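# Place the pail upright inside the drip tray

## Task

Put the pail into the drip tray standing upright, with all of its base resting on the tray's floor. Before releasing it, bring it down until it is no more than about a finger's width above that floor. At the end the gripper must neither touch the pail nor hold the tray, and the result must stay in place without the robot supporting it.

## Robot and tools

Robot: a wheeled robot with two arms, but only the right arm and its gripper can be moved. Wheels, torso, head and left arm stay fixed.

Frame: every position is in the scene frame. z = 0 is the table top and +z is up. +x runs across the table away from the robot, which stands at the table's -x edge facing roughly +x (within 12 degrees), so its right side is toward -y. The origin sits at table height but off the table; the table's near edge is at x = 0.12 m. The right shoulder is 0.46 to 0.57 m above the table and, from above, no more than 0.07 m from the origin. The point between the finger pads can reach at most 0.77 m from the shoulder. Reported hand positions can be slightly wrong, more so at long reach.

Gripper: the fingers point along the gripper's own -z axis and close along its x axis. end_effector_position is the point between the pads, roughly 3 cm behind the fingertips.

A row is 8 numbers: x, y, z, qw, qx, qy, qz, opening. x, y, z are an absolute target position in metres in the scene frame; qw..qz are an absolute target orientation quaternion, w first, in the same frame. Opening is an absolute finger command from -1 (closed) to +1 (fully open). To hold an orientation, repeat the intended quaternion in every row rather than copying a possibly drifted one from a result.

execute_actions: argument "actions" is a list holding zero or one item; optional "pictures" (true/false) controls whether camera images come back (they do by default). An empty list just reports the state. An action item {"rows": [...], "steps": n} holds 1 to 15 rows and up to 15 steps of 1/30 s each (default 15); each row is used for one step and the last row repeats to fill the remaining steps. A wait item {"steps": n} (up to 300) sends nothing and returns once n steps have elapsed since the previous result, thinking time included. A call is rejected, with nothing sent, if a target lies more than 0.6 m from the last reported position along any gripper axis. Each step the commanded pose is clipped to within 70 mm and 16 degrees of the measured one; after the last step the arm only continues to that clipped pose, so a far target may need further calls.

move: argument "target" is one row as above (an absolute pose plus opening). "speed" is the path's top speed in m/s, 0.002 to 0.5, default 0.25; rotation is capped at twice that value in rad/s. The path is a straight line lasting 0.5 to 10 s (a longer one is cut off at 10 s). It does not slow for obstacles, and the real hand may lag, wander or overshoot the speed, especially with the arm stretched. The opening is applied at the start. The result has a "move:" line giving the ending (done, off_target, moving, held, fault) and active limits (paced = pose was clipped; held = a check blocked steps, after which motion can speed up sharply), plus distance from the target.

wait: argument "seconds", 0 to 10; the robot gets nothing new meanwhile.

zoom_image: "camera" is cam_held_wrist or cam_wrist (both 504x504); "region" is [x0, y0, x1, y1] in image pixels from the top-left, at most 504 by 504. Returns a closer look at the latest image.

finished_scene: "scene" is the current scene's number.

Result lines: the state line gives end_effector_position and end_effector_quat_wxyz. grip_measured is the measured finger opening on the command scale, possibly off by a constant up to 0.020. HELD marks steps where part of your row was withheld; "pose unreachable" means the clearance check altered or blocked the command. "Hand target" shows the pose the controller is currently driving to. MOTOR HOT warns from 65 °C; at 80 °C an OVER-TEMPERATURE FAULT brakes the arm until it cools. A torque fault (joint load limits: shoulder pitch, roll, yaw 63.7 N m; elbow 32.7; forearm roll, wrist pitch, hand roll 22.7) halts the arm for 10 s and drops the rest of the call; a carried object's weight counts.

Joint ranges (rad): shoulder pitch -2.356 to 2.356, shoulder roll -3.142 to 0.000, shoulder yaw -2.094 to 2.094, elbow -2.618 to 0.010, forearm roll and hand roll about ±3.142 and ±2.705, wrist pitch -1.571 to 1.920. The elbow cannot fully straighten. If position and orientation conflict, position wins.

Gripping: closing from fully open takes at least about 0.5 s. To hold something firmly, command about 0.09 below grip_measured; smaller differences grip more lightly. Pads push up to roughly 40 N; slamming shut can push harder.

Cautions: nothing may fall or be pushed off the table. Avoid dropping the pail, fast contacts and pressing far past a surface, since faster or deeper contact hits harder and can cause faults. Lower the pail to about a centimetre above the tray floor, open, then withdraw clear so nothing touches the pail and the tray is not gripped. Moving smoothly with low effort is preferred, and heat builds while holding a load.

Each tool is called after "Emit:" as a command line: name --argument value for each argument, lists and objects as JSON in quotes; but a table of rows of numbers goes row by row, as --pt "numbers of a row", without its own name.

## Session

Emit:
execute_actions --actions '[]'

Scene clock: 0.00 s of 4800.00 s.
end_effector_position=(+0.3877, -0.2189, +0.2714) grip_measured=+0.99 end_effector_quat_wxyz=(+0.668, -0.002, -0.124, +0.734)
Joint positions: [ 0.351 -2.566  0.076 -1.369  0.007 -0.844 -0.863  0.05   0.05 ]
Motor temperatures (°C, as the motors report them): [26 31 28 31 32 37 34]
Hand target: +0.388, -0.219, +0.271; +0.668, -0.002, -0.124, +0.734

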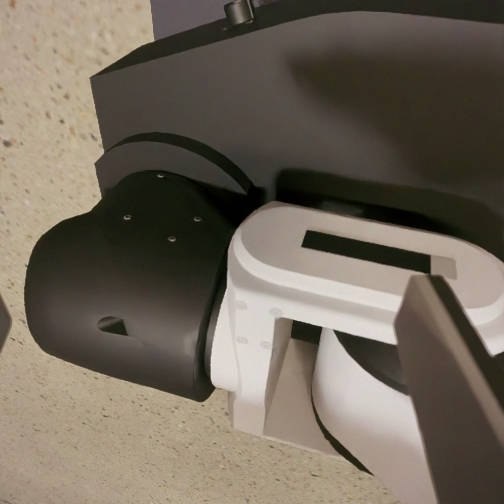

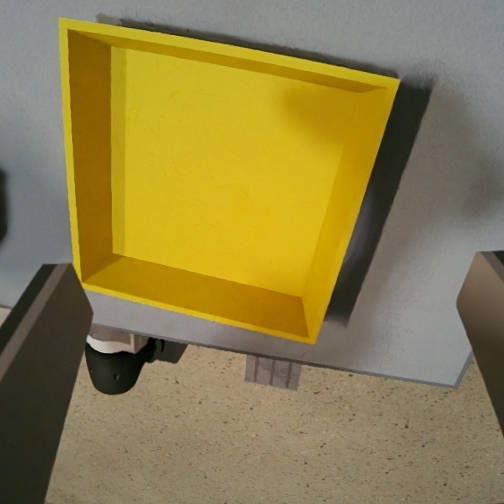

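Emit:
move --target '[0.36, -0.10, 0.47, 0, 0, -0.326, 0.946, 1]' --speed 0.3

Scene clock: 6.87 s of 4800.00 s.
end_effector_position=(+0.3580, -0.0996, +0.4697) grip_measured=+0.99 end_effector_quat_wxyz=(+0.001, -0.005, -0.323, +0.946)
Joint positions: [ 0.007 -2.456 -0.129 -1.187  0.015 -1.572  0.225  0.05   0.05 ]
Motor temperatures (°C, as the motors report them): [26 31 28 31 32 37 34]
Hand target: +0.358, -0.100, +0.470; +0.001, -0.005, -0.323, +0.946
Off the commanded pose: 0.002 m, 1 deg.
joint sent to its limit — the command would take joint 6 (wrist pitch) past its lower limit, so that joint was sent only as far as its limit.
After step 90, 1.03 s passed at rest.
move: done

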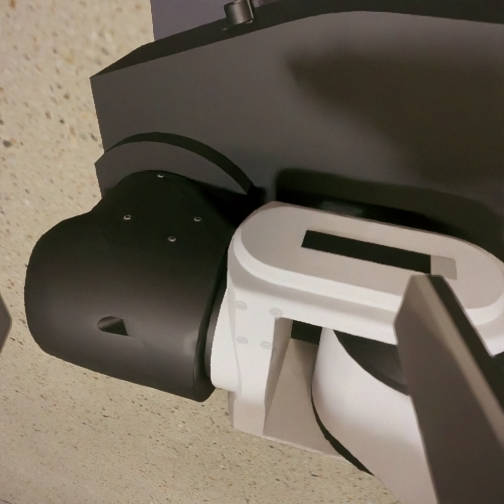

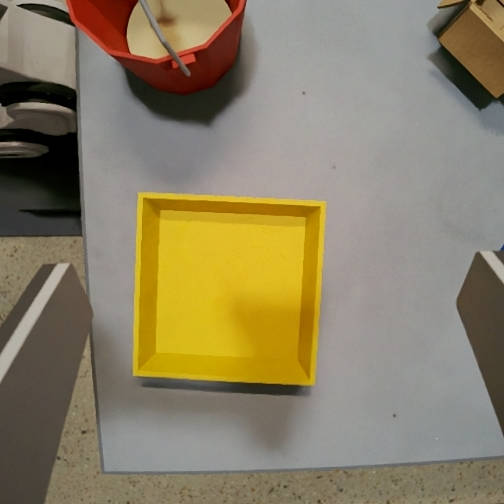

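Emit:
zoom_image --camera "cam_wrist" --region '[120, 180, 240, 300]'

Emit:
zoom_image --camera "cam_wrist" --region '[220, 180, 340, 300]'

Emit:
zoom_image --camera "cam_wrist" --region '[120, 280, 240, 400]'

Emit:
zoom_image --camera "cam_wrist" --region '[220, 280, 340, 400]'

Emit:
move --target '[0.30, 0.05, 0.47, 0, 0, -0.326, 0.946, 1]' --speed 0.3

Region (120, 180, 240, 300) of cam_wrist's 504x504 image, scaled by 4.200, with more detail than that image has.

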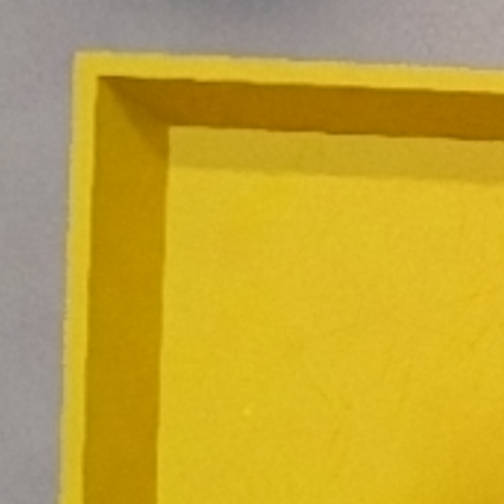

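Region (220, 180, 340, 300) of cam_wrist's 504x504 image, scaled by 4.200, with more detail than that image has.

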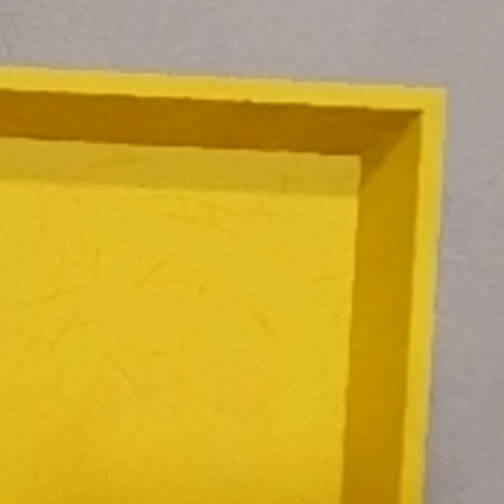

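Region (120, 280, 240, 400) of cam_wrist's 504x504 image, scaled by 4.200, with more detail than that image has.

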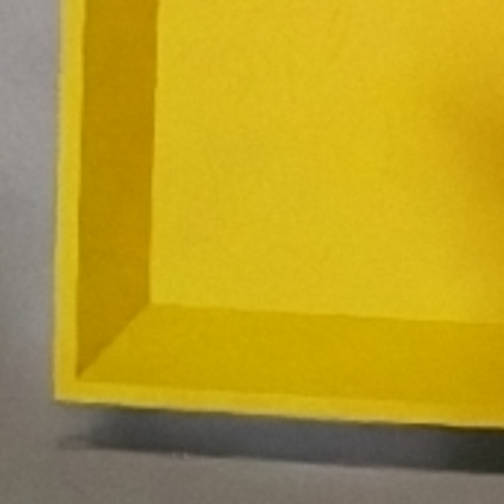

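Region (220, 280, 340, 400) of cam_wrist's 504x504 image, scaled by 4.200, with more detail than that image has.

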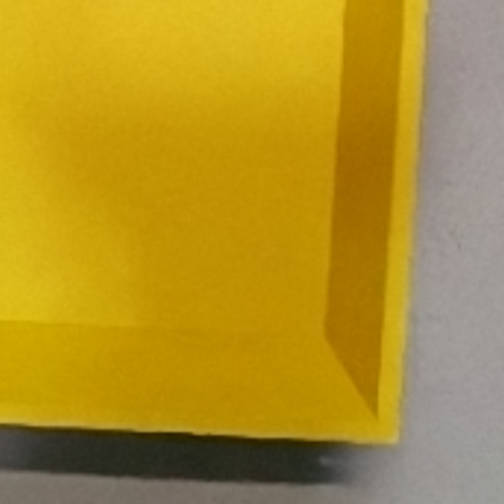

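Scene clock: 12.60 s of 4800.00 s.
end_effector_position=(+0.2988, +0.0481, +0.4687) grip_measured=+0.99 end_effector_quat_wxyz=(+0.002, -0.000, -0.325, +0.946)
Joint positions: [-0.405 -2.535 -0.068 -1.852 -0.009 -1.134 -0.078  0.05   0.05 ]
Motor temperatures (°C, as the motors report them): [26 31 28 32 32 37 34]
Hand target: +0.299, +0.048, +0.469; +0.002, -0.000, -0.325, +0.946
Off the commanded pose: 0.003 m, 0 deg.
After step 90, 1.87 s passed at rest.
move: done

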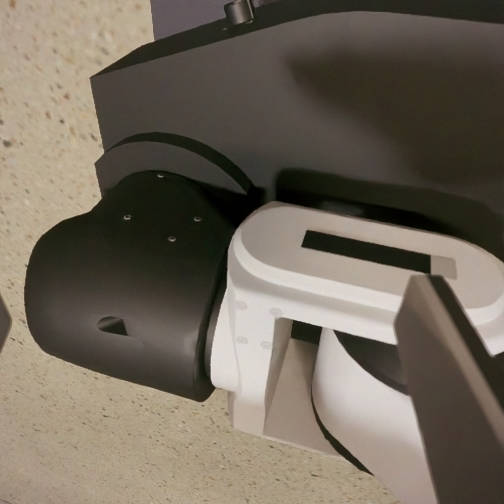

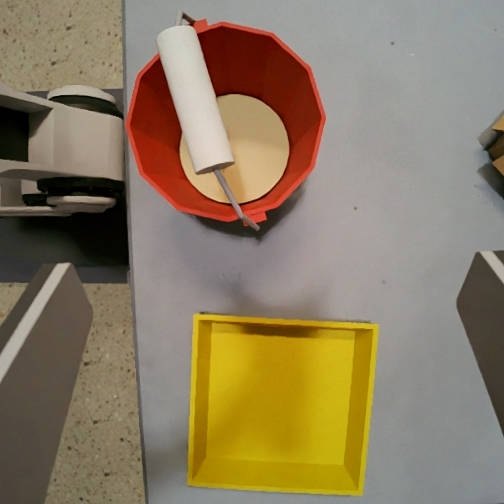

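Emit:
zoom_image --camera "cam_wrist" --region '[180, 300, 390, 504]'

Emit:
zoom_image --camera "cam_wrist" --region '[110, 0, 350, 240]'

Region (180, 300, 390, 504) of cam_wrist's 504x504 image, scaled by 2.400, with more detail than that image has; it fills the top 490 rows of this view, and the rest is white.

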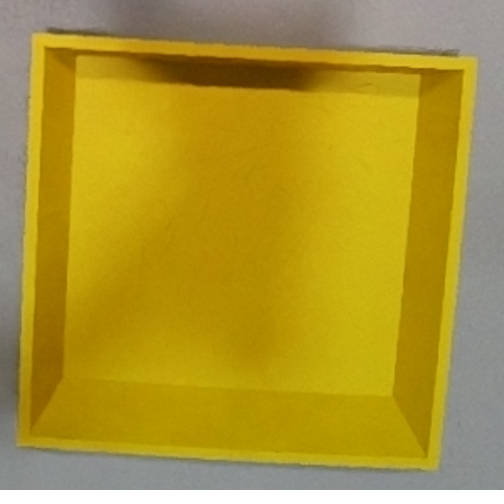

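Region (110, 0, 350, 240) of cam_wrist's 504x504 image, scaled by 2.100, with more detail than that image has.

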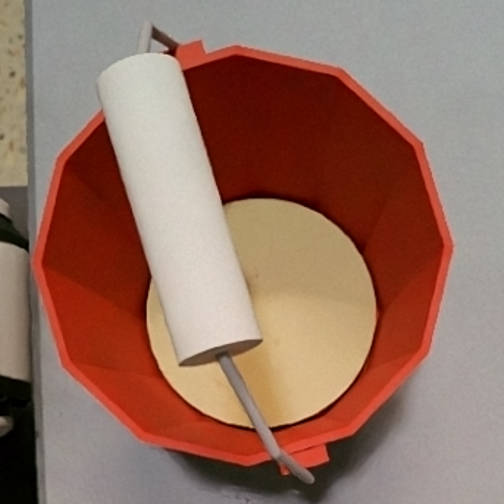

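Emit:
move --target '[0.253, 0.184, 0.335, -0.1219, 0, 0, 0.9925, 1]' --speed 0.2

Scene clock: 51.90 s of 4800.00 s.
end_effector_position=(+0.2535, +0.1813, +0.3337) grip_measured=+0.99 end_effector_quat_wxyz=(-0.120, -0.002, +0.004, +0.993)
Joint positions: [-0.026 -3.15  -0.751 -2.023  0.455 -0.81  -0.752  0.05   0.05 ]
Motor temperatures (°C, as the motors report them): [26 31 28 32 32 37 34]
Hand target: +0.253, +0.181, +0.334; -0.120, -0.002, +0.004, +0.993
Off the commanded pose: 0.003 m, 1 deg.
joint sent to its limit — the command would take joint 2 (shoulder roll) past its lower limit, so that joint was sent only as far as its limit.
After step 90, 34.23 s passed at rest.
move: done

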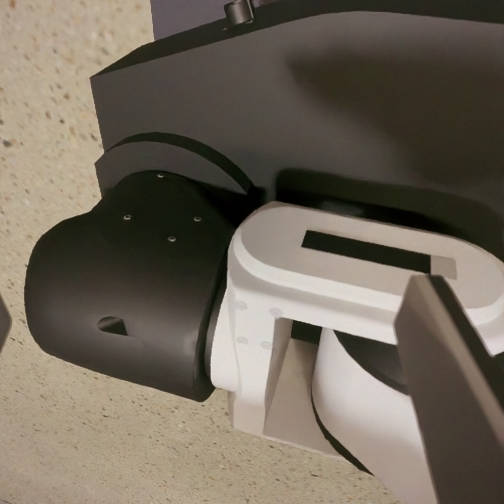

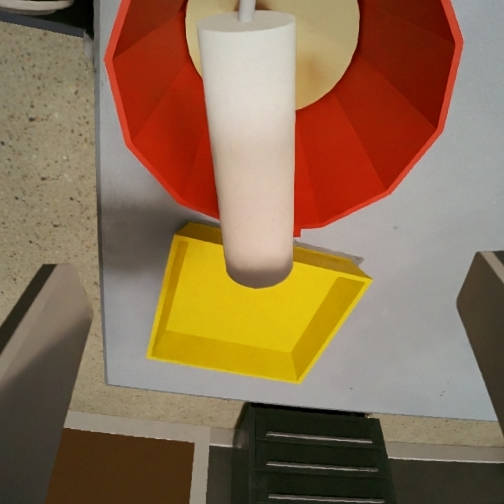

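Emit:
move --target '[0.2525, 0.174, 0.262, -0.1349, 0, 0, 0.9909, 0.5]' --speed 0.1

Scene clock: 61.63 s of 4800.00 s.
end_effector_position=(+0.2527, +0.1738, +0.2622) grip_measured=+0.50 end_effector_quat_wxyz=(-0.136, +0.000, +0.000, +0.991)
Joint positions: [ 0.214 -3.15  -0.815 -2.088  0.794 -0.658 -0.981  0.038  0.038]
Motor temperatures (°C, as the motors report them): [26 31 28 32 32 37 34]
Hand target: +0.253, +0.174, +0.262; -0.136, +0.000, +0.000, +0.991
Off the commanded pose: 0.000 m, 0 deg.
joint sent to its limit — the command would take joint 2 (shoulder roll) past its lower limit, so that joint was sent only as far as its limit.
After step 90, 5.77 s passed at rest.
move: done

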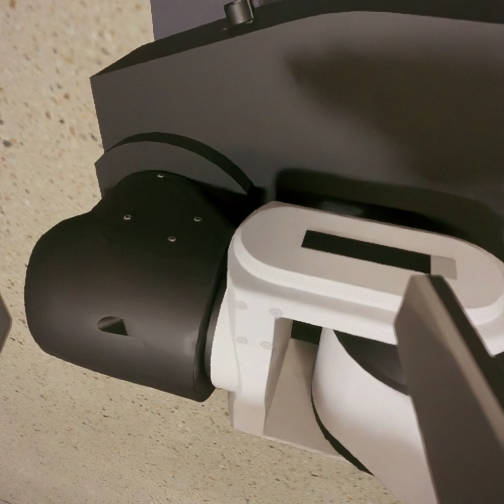

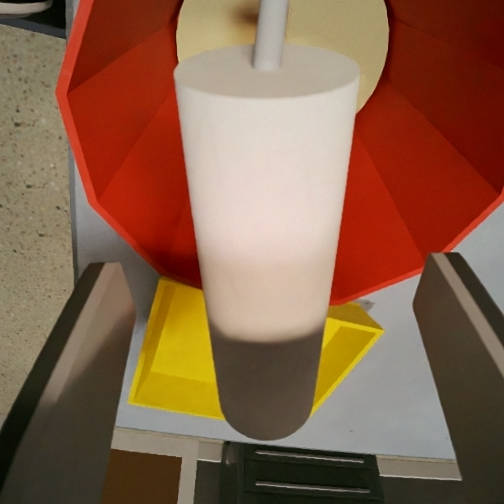

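Emit:
move --target '[0.2515, 0.171, 0.224, -0.1349, 0, 0, 0.9909, 0.0]' --speed 0.06

Scene clock: 67.03 s of 4800.00 s.
end_effector_position=(+0.2516, +0.1711, +0.2242) grip_measured=+0.00 end_effector_quat_wxyz=(-0.136, -0.000, +0.000, +0.991)
Joint positions: [ 0.372 -3.15  -0.867 -2.093  1.045 -0.638 -1.174  0.025  0.025]
Motor temperatures (°C, as the motors report them): [27 31 28 32 32 37 34]
Hand target: +0.251, +0.171, +0.224; -0.136, +0.000, -0.000, +0.991
Off the commanded pose: 0.000 m, 0 deg.
joint sent to its limit — the command would take joint 2 (shoulder roll) past its lower limit, so that joint was sent only as far as its limit.
After step 90, 1.53 s passed at rest.
move: done

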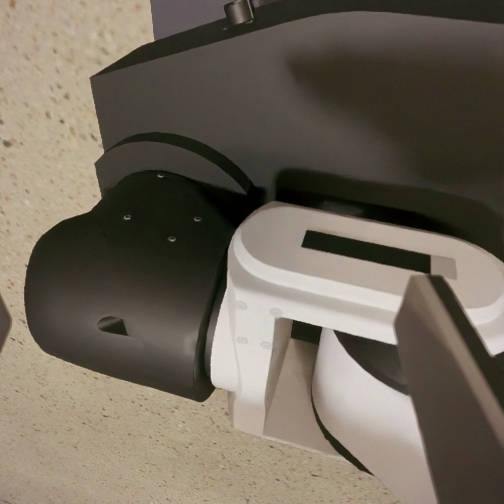

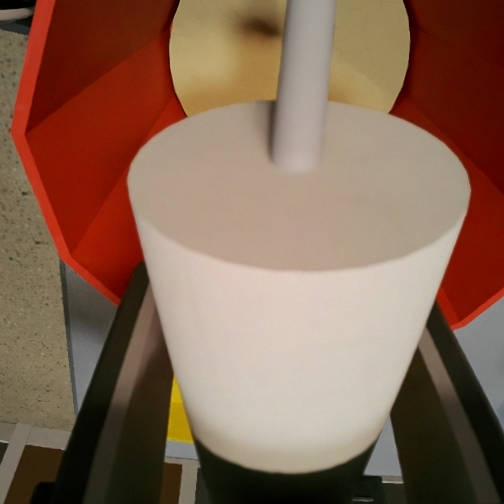

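Emit:
execute_actions --actions '[{"rows": [[0.2515,0.171,0.224,-0.1349,0,0,0.9909,-0.04],[0.2515,0.171,0.224,-0.1349,0,0,0.9909,-0.08],[0.2515,0.171,0.224,-0.1349,0,0,0.9909,-0.12],[0.2515,0.171,0.224,-0.1349,0,0,0.9909,-0.16],[0.2515,0.171,0.224,-0.1349,0,0,0.9909,-0.20],[0.2515,0.171,0.224,-0.1349,0,0,0.9909,-0.24],[0.2515,0.171,0.224,-0.1349,0,0,0.9909,-0.27],[0.2515,0.171,0.224,-0.1349,0,0,0.9909,-0.30],[0.2515,0.171,0.224,-0.1349,0,0,0.9909,-0.325],[0.2515,0.171,0.224,-0.1349,0,0,0.9909,-0.35],[0.2515,0.171,0.224,-0.1349,0,0,0.9909,-0.375],[0.2515,0.171,0.224,-0.1349,0,0,0.9909,-0.40],[0.2515,0.171,0.224,-0.1349,0,0,0.9909,-0.425],[0.2515,0.171,0.224,-0.1349,0,0,0.9909,-0.45],[0.2515,0.171,0.224,-0.1349,0,0,0.9909,-0.46]], "steps": 15}]' --pictures false

Emit:
wait --seconds 0.3

Scene clock: 75.30 s of 4800.00 s.
end_effector_position=(+0.2516, +0.1710, +0.2242) grip_measured=-0.39 end_effector_quat_wxyz=(-0.135, -0.000, -0.000, +0.991)
Joint positions: [ 0.372 -3.15  -0.867 -2.093  1.045 -0.637 -1.176  0.015  0.015]
Motor temperatures (°C, as the motors report them): [27 31 28 32 32 37 34]
Hand target: +0.252, +0.171, +0.224; -0.135, +0.000, -0.000, +0.991
Off the commanded pose: 0.000 m, 0 deg.
joint sent to its limit — the command would take joint 2 (shoulder roll) past its lower limit, so that joint was sent only as far as its limit.
Steps of this call (steps 1 to 90: nothing new was sent; then 4.77 s passed at rest; steps 91 to 105: all 15 steps of this action). Readings (end_effector_position):
91: (+0.2516, +0.1711, +0.2242)
92: (+0.2516, +0.1710, +0.2242)
94: (+0.2516, +0.1710, +0.2242)
98: (+0.2516, +0.1710, +0.2242)
105: the state above

Scene clock: 75.60 s of 4800.00 s.
end_effector_position=(+0.2516, +0.1710, +0.2242) grip_measured=-0.39 end_effector_quat_wxyz=(-0.135, -0.000, -0.000, +0.991)
Joint positions: [ 0.372 -3.15  -0.867 -2.093  1.045 -0.637 -1.176  0.015  0.015]
Motor temperatures (°C, as the motors report them): [27 31 28 32 32 37 34]
Hand target: +0.252, +0.171, +0.224; -0.135, +0.000, -0.000, +0.991
Off the commanded pose: 0.000 m, 0 deg.
Steps of this call (steps 1 to 9: nothing new was sent). Readings (end_effector_position):
1: (+0.2516, +0.1710, +0.2242)
2: (+0.2516, +0.1710, +0.2242)
4: (+0.2516, +0.1710, +0.2242)
8: (+0.2516, +0.1710, +0.2242)
9: the state above

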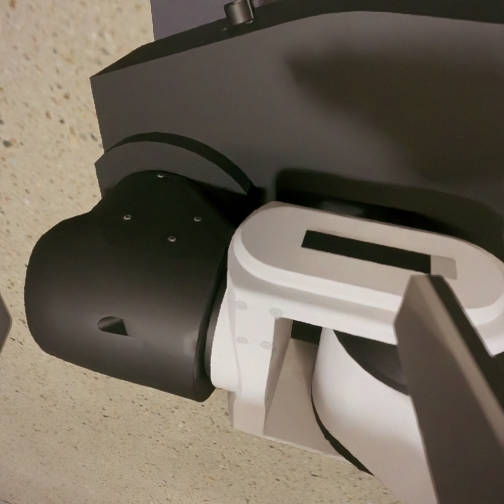

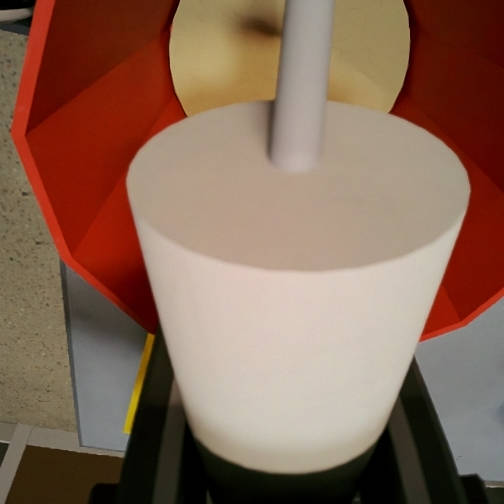

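Emit:
move --target '[0.2515, 0.171, 0.245, -0.1349, 0, 0, 0.9909, -0.5]' --speed 0.025

Emit:
move --target '[0.256, 0.155, 0.32, -0.1349, 0, 0, 0.9909, -0.5]' --speed 0.07

Scene clock: 81.87 s of 4800.00 s.
end_effector_position=(+0.2512, +0.1709, +0.2446) grip_measured=-0.39 end_effector_quat_wxyz=(-0.135, +0.001, +0.000, +0.991)
Joint positions: [ 0.338 -3.103 -0.899 -2.1    0.998 -0.699 -1.139  0.015  0.015]
Motor temperatures (°C, as the motors report them): [27 31 28 32 32 37 34]
Hand target: +0.251, +0.171, +0.245; -0.135, +0.000, -0.000, +0.991
Off the commanded pose: 0.001 m, 0 deg.
After step 90, 2.20 s passed at rest.
move: done

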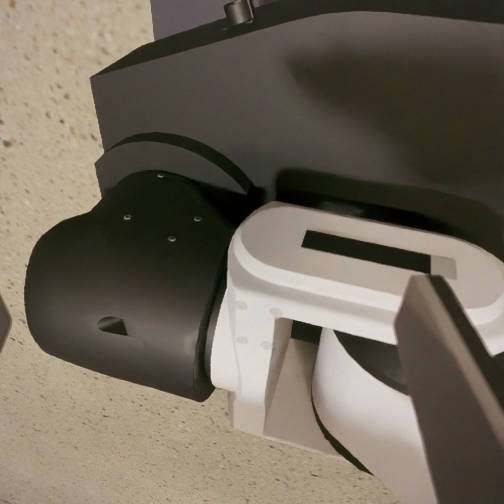

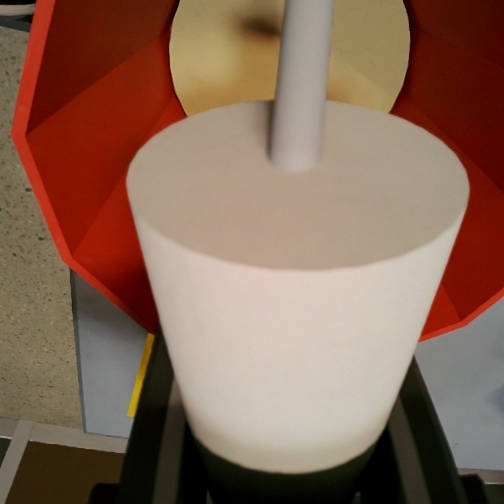

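Scene clock: 83.20 s of 4800.00 s.
end_effector_position=(+0.2553, +0.1555, +0.3195) grip_measured=-0.39 end_effector_quat_wxyz=(-0.135, +0.001, -0.000, +0.991)
Joint positions: [ 0.215 -2.915 -0.973 -2.09   0.853 -0.934 -0.995  0.015  0.015]
Motor temperatures (°C, as the motors report them): [27 31 28 32 32 37 34]
Hand target: +0.255, +0.156, +0.320; -0.135, +0.001, -0.000, +0.991
Off the commanded pose: 0.001 m, 0 deg.
move: done

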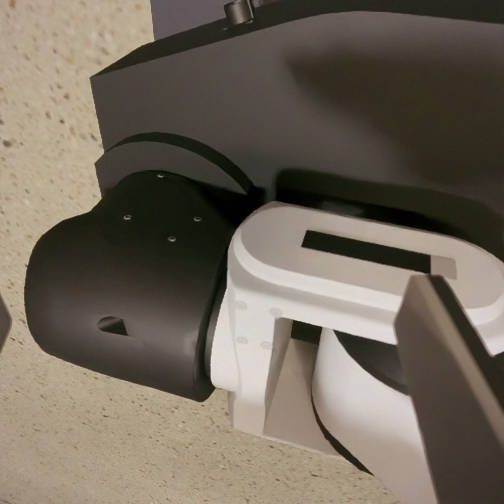

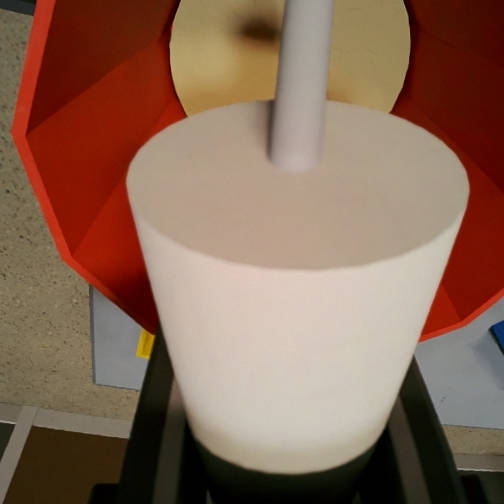

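Emit:
move --target '[0.301, -0.154, 0.32, -0.1349, 0, 0, 0.9909, -0.5]' --speed 0.1

Emit:
move --target '[0.301, -0.154, 0.262, -0.1349, 0, 0, 0.9909, -0.5]' --speed 0.03

Scene clock: 91.13 s of 4800.00 s.
end_effector_position=(+0.3027, -0.1503, +0.3217) grip_measured=-0.39 end_effector_quat_wxyz=(-0.138, +0.001, -0.004, +0.990)
Joint positions: [ 0.125 -2.029 -0.6   -1.886  1.208 -1.383 -0.198  0.015  0.015]
Motor temperatures (°C, as the motors report them): [27 31 28 32 32 37 34]
Hand target: +0.303, -0.150, +0.322; -0.138, +0.000, -0.004, +0.990
Off the commanded pose: 0.004 m, 1 deg.
After step 90, 1.53 s passed at rest.
move: off_target

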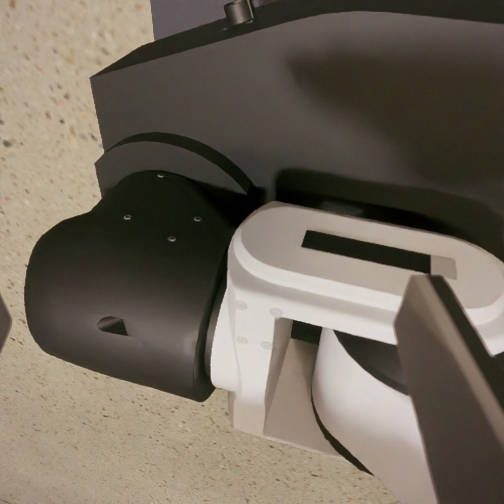

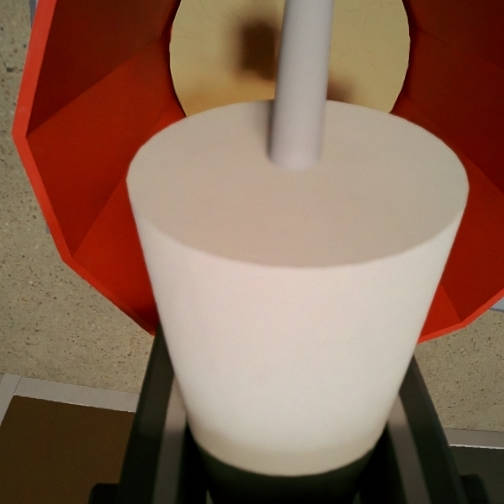

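Scene clock: 93.37 s of 4800.00 s.
end_effector_position=(+0.3011, -0.1540, +0.2619) grip_measured=-0.39 end_effector_quat_wxyz=(-0.134, +0.000, -0.001, +0.991)
Joint positions: [ 0.272 -2.086 -0.522 -1.922  1.255 -1.146 -0.21   0.015  0.015]
Motor temperatures (°C, as the motors report them): [27 31 28 32 32 37 34]
Hand target: +0.301, -0.154, +0.262; -0.135, +0.000, -0.001, +0.991
Off the commanded pose: 0.000 m, 0 deg.
move: done

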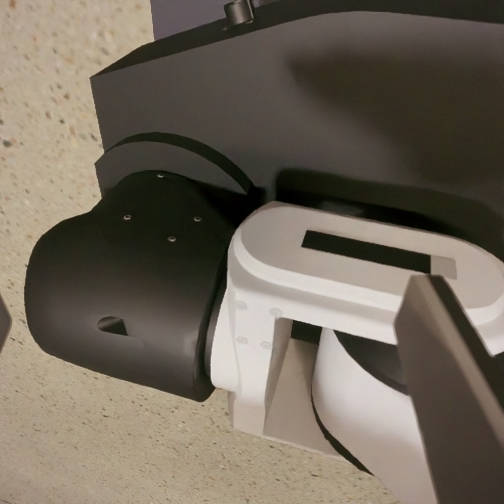

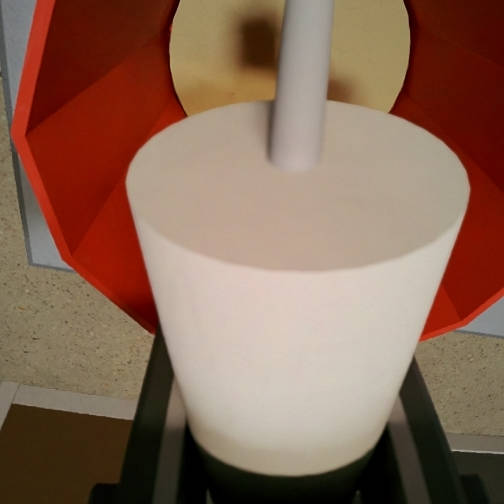

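Emit:
move --target '[0.301, -0.154, 0.238, -0.1349, 0, 0, 0.9909, -0.5]' --speed 0.015

Scene clock: 98.20 s of 4800.00 s.
end_effector_position=(+0.3009, -0.1539, +0.2379) grip_measured=-0.39 end_effector_quat_wxyz=(-0.135, +0.000, -0.000, +0.991)
Joint positions: [ 0.352 -2.134 -0.502 -1.921  1.258 -1.037 -0.212  0.015  0.015]
Motor temperatures (°C, as the motors report them): [27 31 28 32 32 37 34]
Hand target: +0.301, -0.154, +0.238; -0.135, +0.000, -0.000, +0.991
Off the commanded pose: 0.000 m, 0 deg.
After step 90, 0.03 s passed at rest.
move: done

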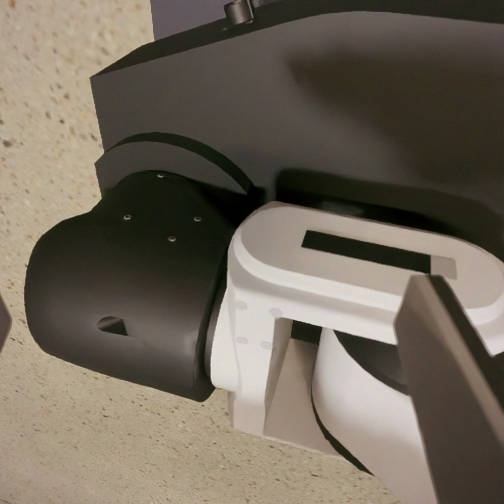

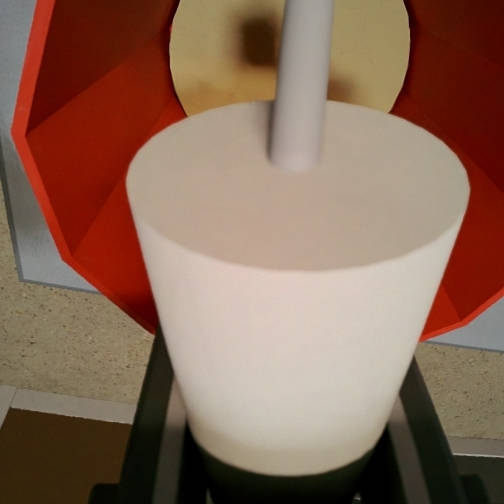

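Emit:
move --target '[0.301, -0.154, 0.232, -0.1349, 0, 0, 0.9909, -0.5]' --speed 0.007

Scene clock: 101.13 s of 4800.00 s.
end_effector_position=(+0.3009, -0.1539, +0.2320) grip_measured=-0.39 end_effector_quat_wxyz=(-0.135, +0.000, -0.000, +0.991)
Joint positions: [ 0.373 -2.147 -0.499 -1.92   1.259 -1.009 -0.213  0.015  0.015]
Motor temperatures (°C, as the motors report them): [27 31 28 32 32 37 34]
Hand target: +0.301, -0.154, +0.232; -0.135, +0.000, -0.000, +0.991
Off the commanded pose: 0.000 m, 0 deg.
move: done

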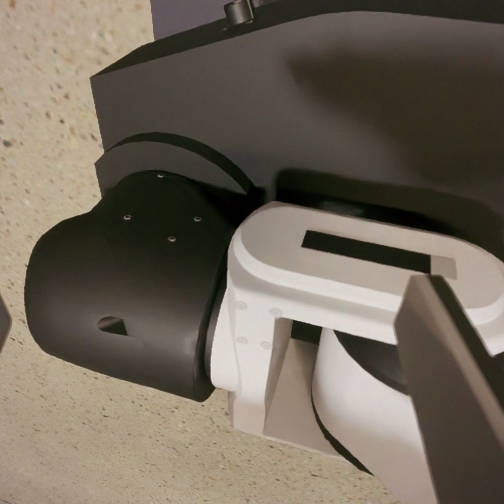

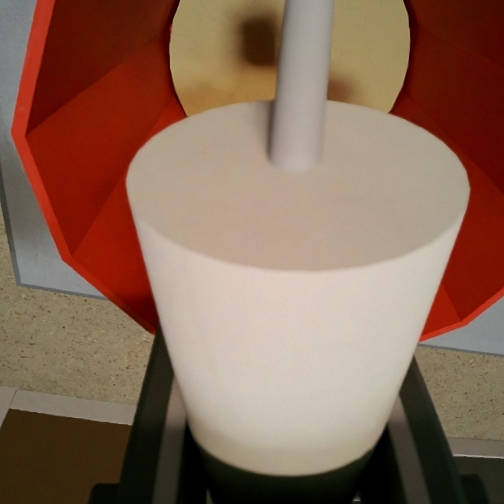

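Emit:
move --target '[0.301, -0.154, 0.227, -0.1349, 0, 0, 0.9909, -0.5]' --speed 0.006

Scene clock: 104.53 s of 4800.00 s.
end_effector_position=(+0.3024, -0.1536, +0.2283) grip_measured=-0.39 end_effector_quat_wxyz=(-0.135, -0.002, +0.000, +0.991)
Joint positions: [ 0.388 -2.159 -0.498 -1.917  1.259 -0.987 -0.213  0.015  0.015]
Motor temperatures (°C, as the motors report them): [27 31 28 32 32 37 34]
Hand target: +0.301, -0.154, +0.227; -0.135, +0.000, -0.000, +0.991
Off the commanded pose: 0.002 m, 0 deg.
move: done

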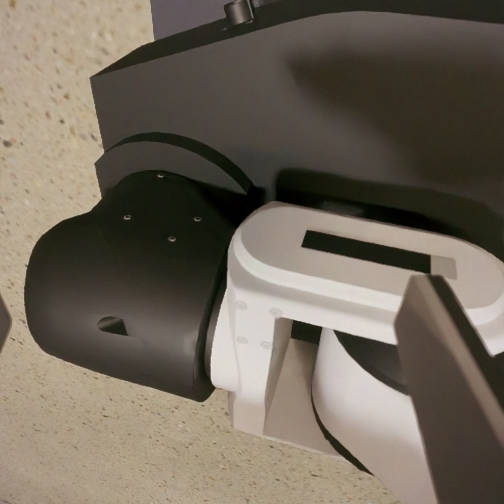

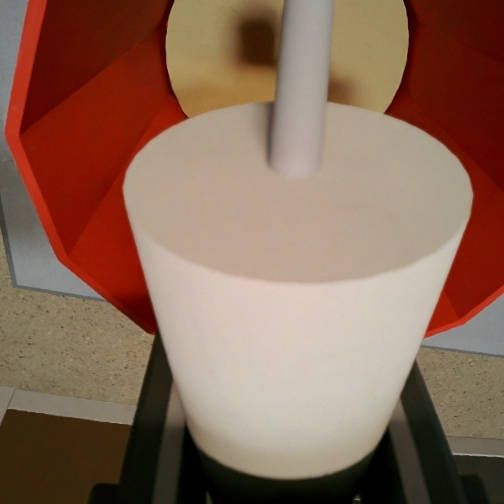

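Contact. Release and retreat.

Emit:
execute_actions --actions '[{"rows": [[0.302,-0.154,0.229,-0.1349,0,0,0.9909,-0.47],[0.302,-0.154,0.229,-0.1349,0,0,0.9909,-0.44],[0.302,-0.154,0.229,-0.1349,0,0,0.9909,-0.41],[0.302,-0.154,0.229,-0.1349,0,0,0.9909,-0.38],[0.302,-0.154,0.229,-0.1349,0,0,0.9909,-0.35],[0.302,-0.154,0.229,-0.1349,0,0,0.9909,-0.31],[0.302,-0.154,0.229,-0.1349,0,0,0.9909,-0.25],[0.302,-0.154,0.229,-0.1349,0,0,0.9909,-0.17],[0.302,-0.154,0.229,-0.1349,0,0,0.9909,-0.07],[0.302,-0.154,0.229,-0.1349,0,0,0.9909,0.03],[0.302,-0.154,0.229,-0.1349,0,0,0.9909,0.13],[0.302,-0.154,0.229,-0.1349,0,0,0.9909,0.23],[0.302,-0.154,0.229,-0.1349,0,0,0.9909,0.33],[0.302,-0.154,0.229,-0.1349,0,0,0.9909,0.43],[0.302,-0.154,0.229,-0.1349,0,0,0.9909,0.5]], "steps": 15}]' --pictures false

Emit:
move --target '[0.302, -0.154, 0.31, -0.1349, 0, 0, 0.9909, 0.5]' --speed 0.12

Emit:
move --target '[0.32, -0.15, 0.44, 0, 0, -0.326, 0.946, 1]' --speed 0.25

Scene clock: 111.83 s of 4800.00 s.
end_effector_position=(+0.3023, -0.1539, +0.2293) grip_measured=+0.47 end_effector_quat_wxyz=(-0.135, -0.000, +0.000, +0.991)
Joint positions: [ 0.387 -2.159 -0.499 -1.914  1.254 -0.993 -0.211  0.037  0.037]
Motor temperatures (°C, as the motors report them): [27 31 28 32 32 37 34]
Hand target: +0.302, -0.154, +0.229; -0.135, -0.000, +0.000, +0.991
Off the commanded pose: 0.000 m, 0 deg.
Steps of this call (steps 1 to 90: nothing new was sent; then 3.80 s passed at rest; steps 91 to 105: all 15 steps of this action). Readings (end_effector_position):
91: (+0.3028, -0.1537, +0.2295)
92: (+0.3029, -0.1537, +0.2299)
94: (+0.3026, -0.1538, +0.2296)
98: (+0.3024, -0.1539, +0.2293)
105: the state above

Scene clock: 113.00 s of 4800.00 s.
end_effector_position=(+0.3018, -0.1541, +0.3101) grip_measured=+0.50 end_effector_quat_wxyz=(-0.136, -0.000, +0.001, +0.991)
Joint positions: [ 0.144 -2.026 -0.582 -1.9    1.234 -1.35  -0.205  0.037  0.037]
Motor temperatures (°C, as the motors report them): [27 31 28 32 32 37 34]
Hand target: +0.302, -0.154, +0.310; -0.136, -0.000, +0.001, +0.991
Off the commanded pose: 0.000 m, 0 deg.
move: done

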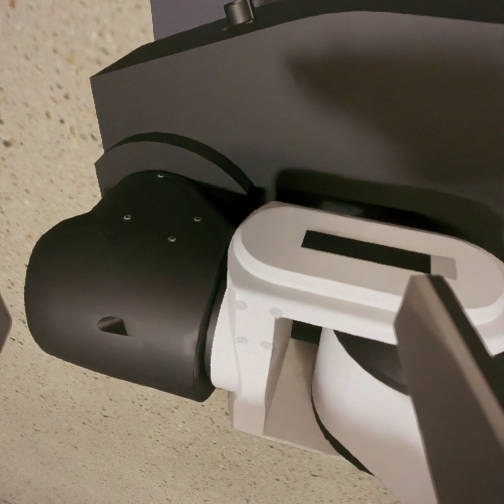

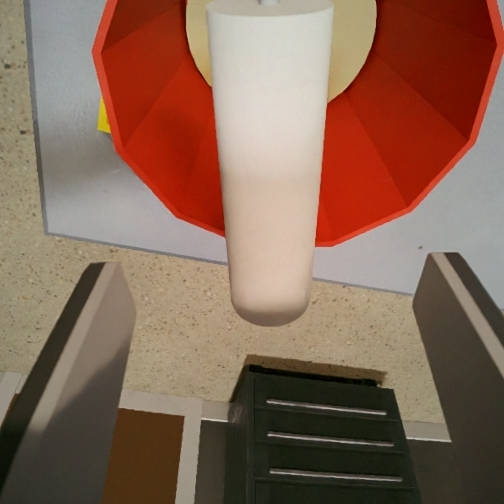

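Scene clock: 114.80 s of 4800.00 s.
end_effector_position=(+0.3200, -0.1500, +0.4415) grip_measured=+0.99 end_effector_quat_wxyz=(+0.002, -0.006, -0.325, +0.946)
Joint positions: [-0.154 -2.385  0.16  -1.259  0.03  -1.572  0.385  0.05   0.05 ]
Motor temperatures (°C, as the motors report them): [27 31 28 32 32 37 34]
Hand target: +0.320, -0.150, +0.441; +0.003, -0.005, -0.325, +0.946
Off the commanded pose: 0.002 m, 1 deg.
joint sent to its limit — the command would take joint 6 (wrist pitch) past its lower limit, so that joint was sent only as far as its limit.
move: done

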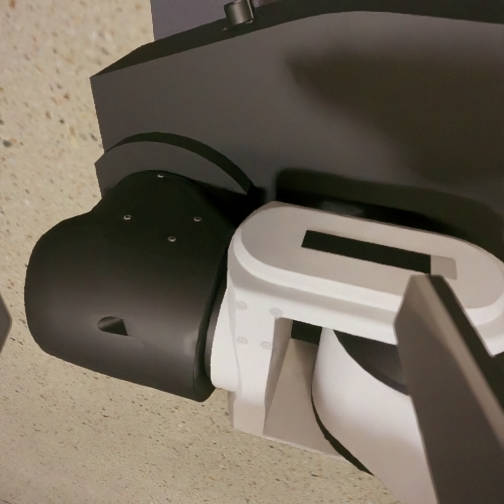

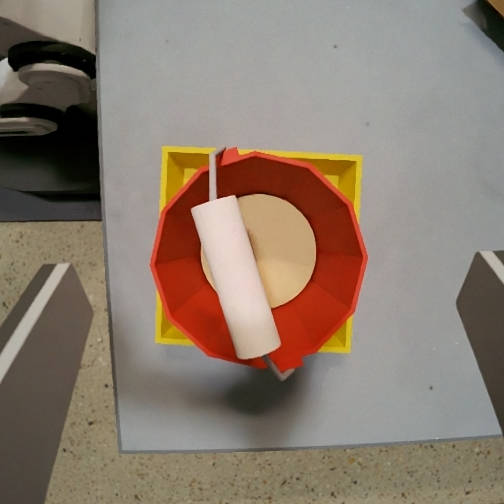

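The pail is centered in the tray and upright.

Emit:
finished_scene --scene 2

The scene is finished: the task was done.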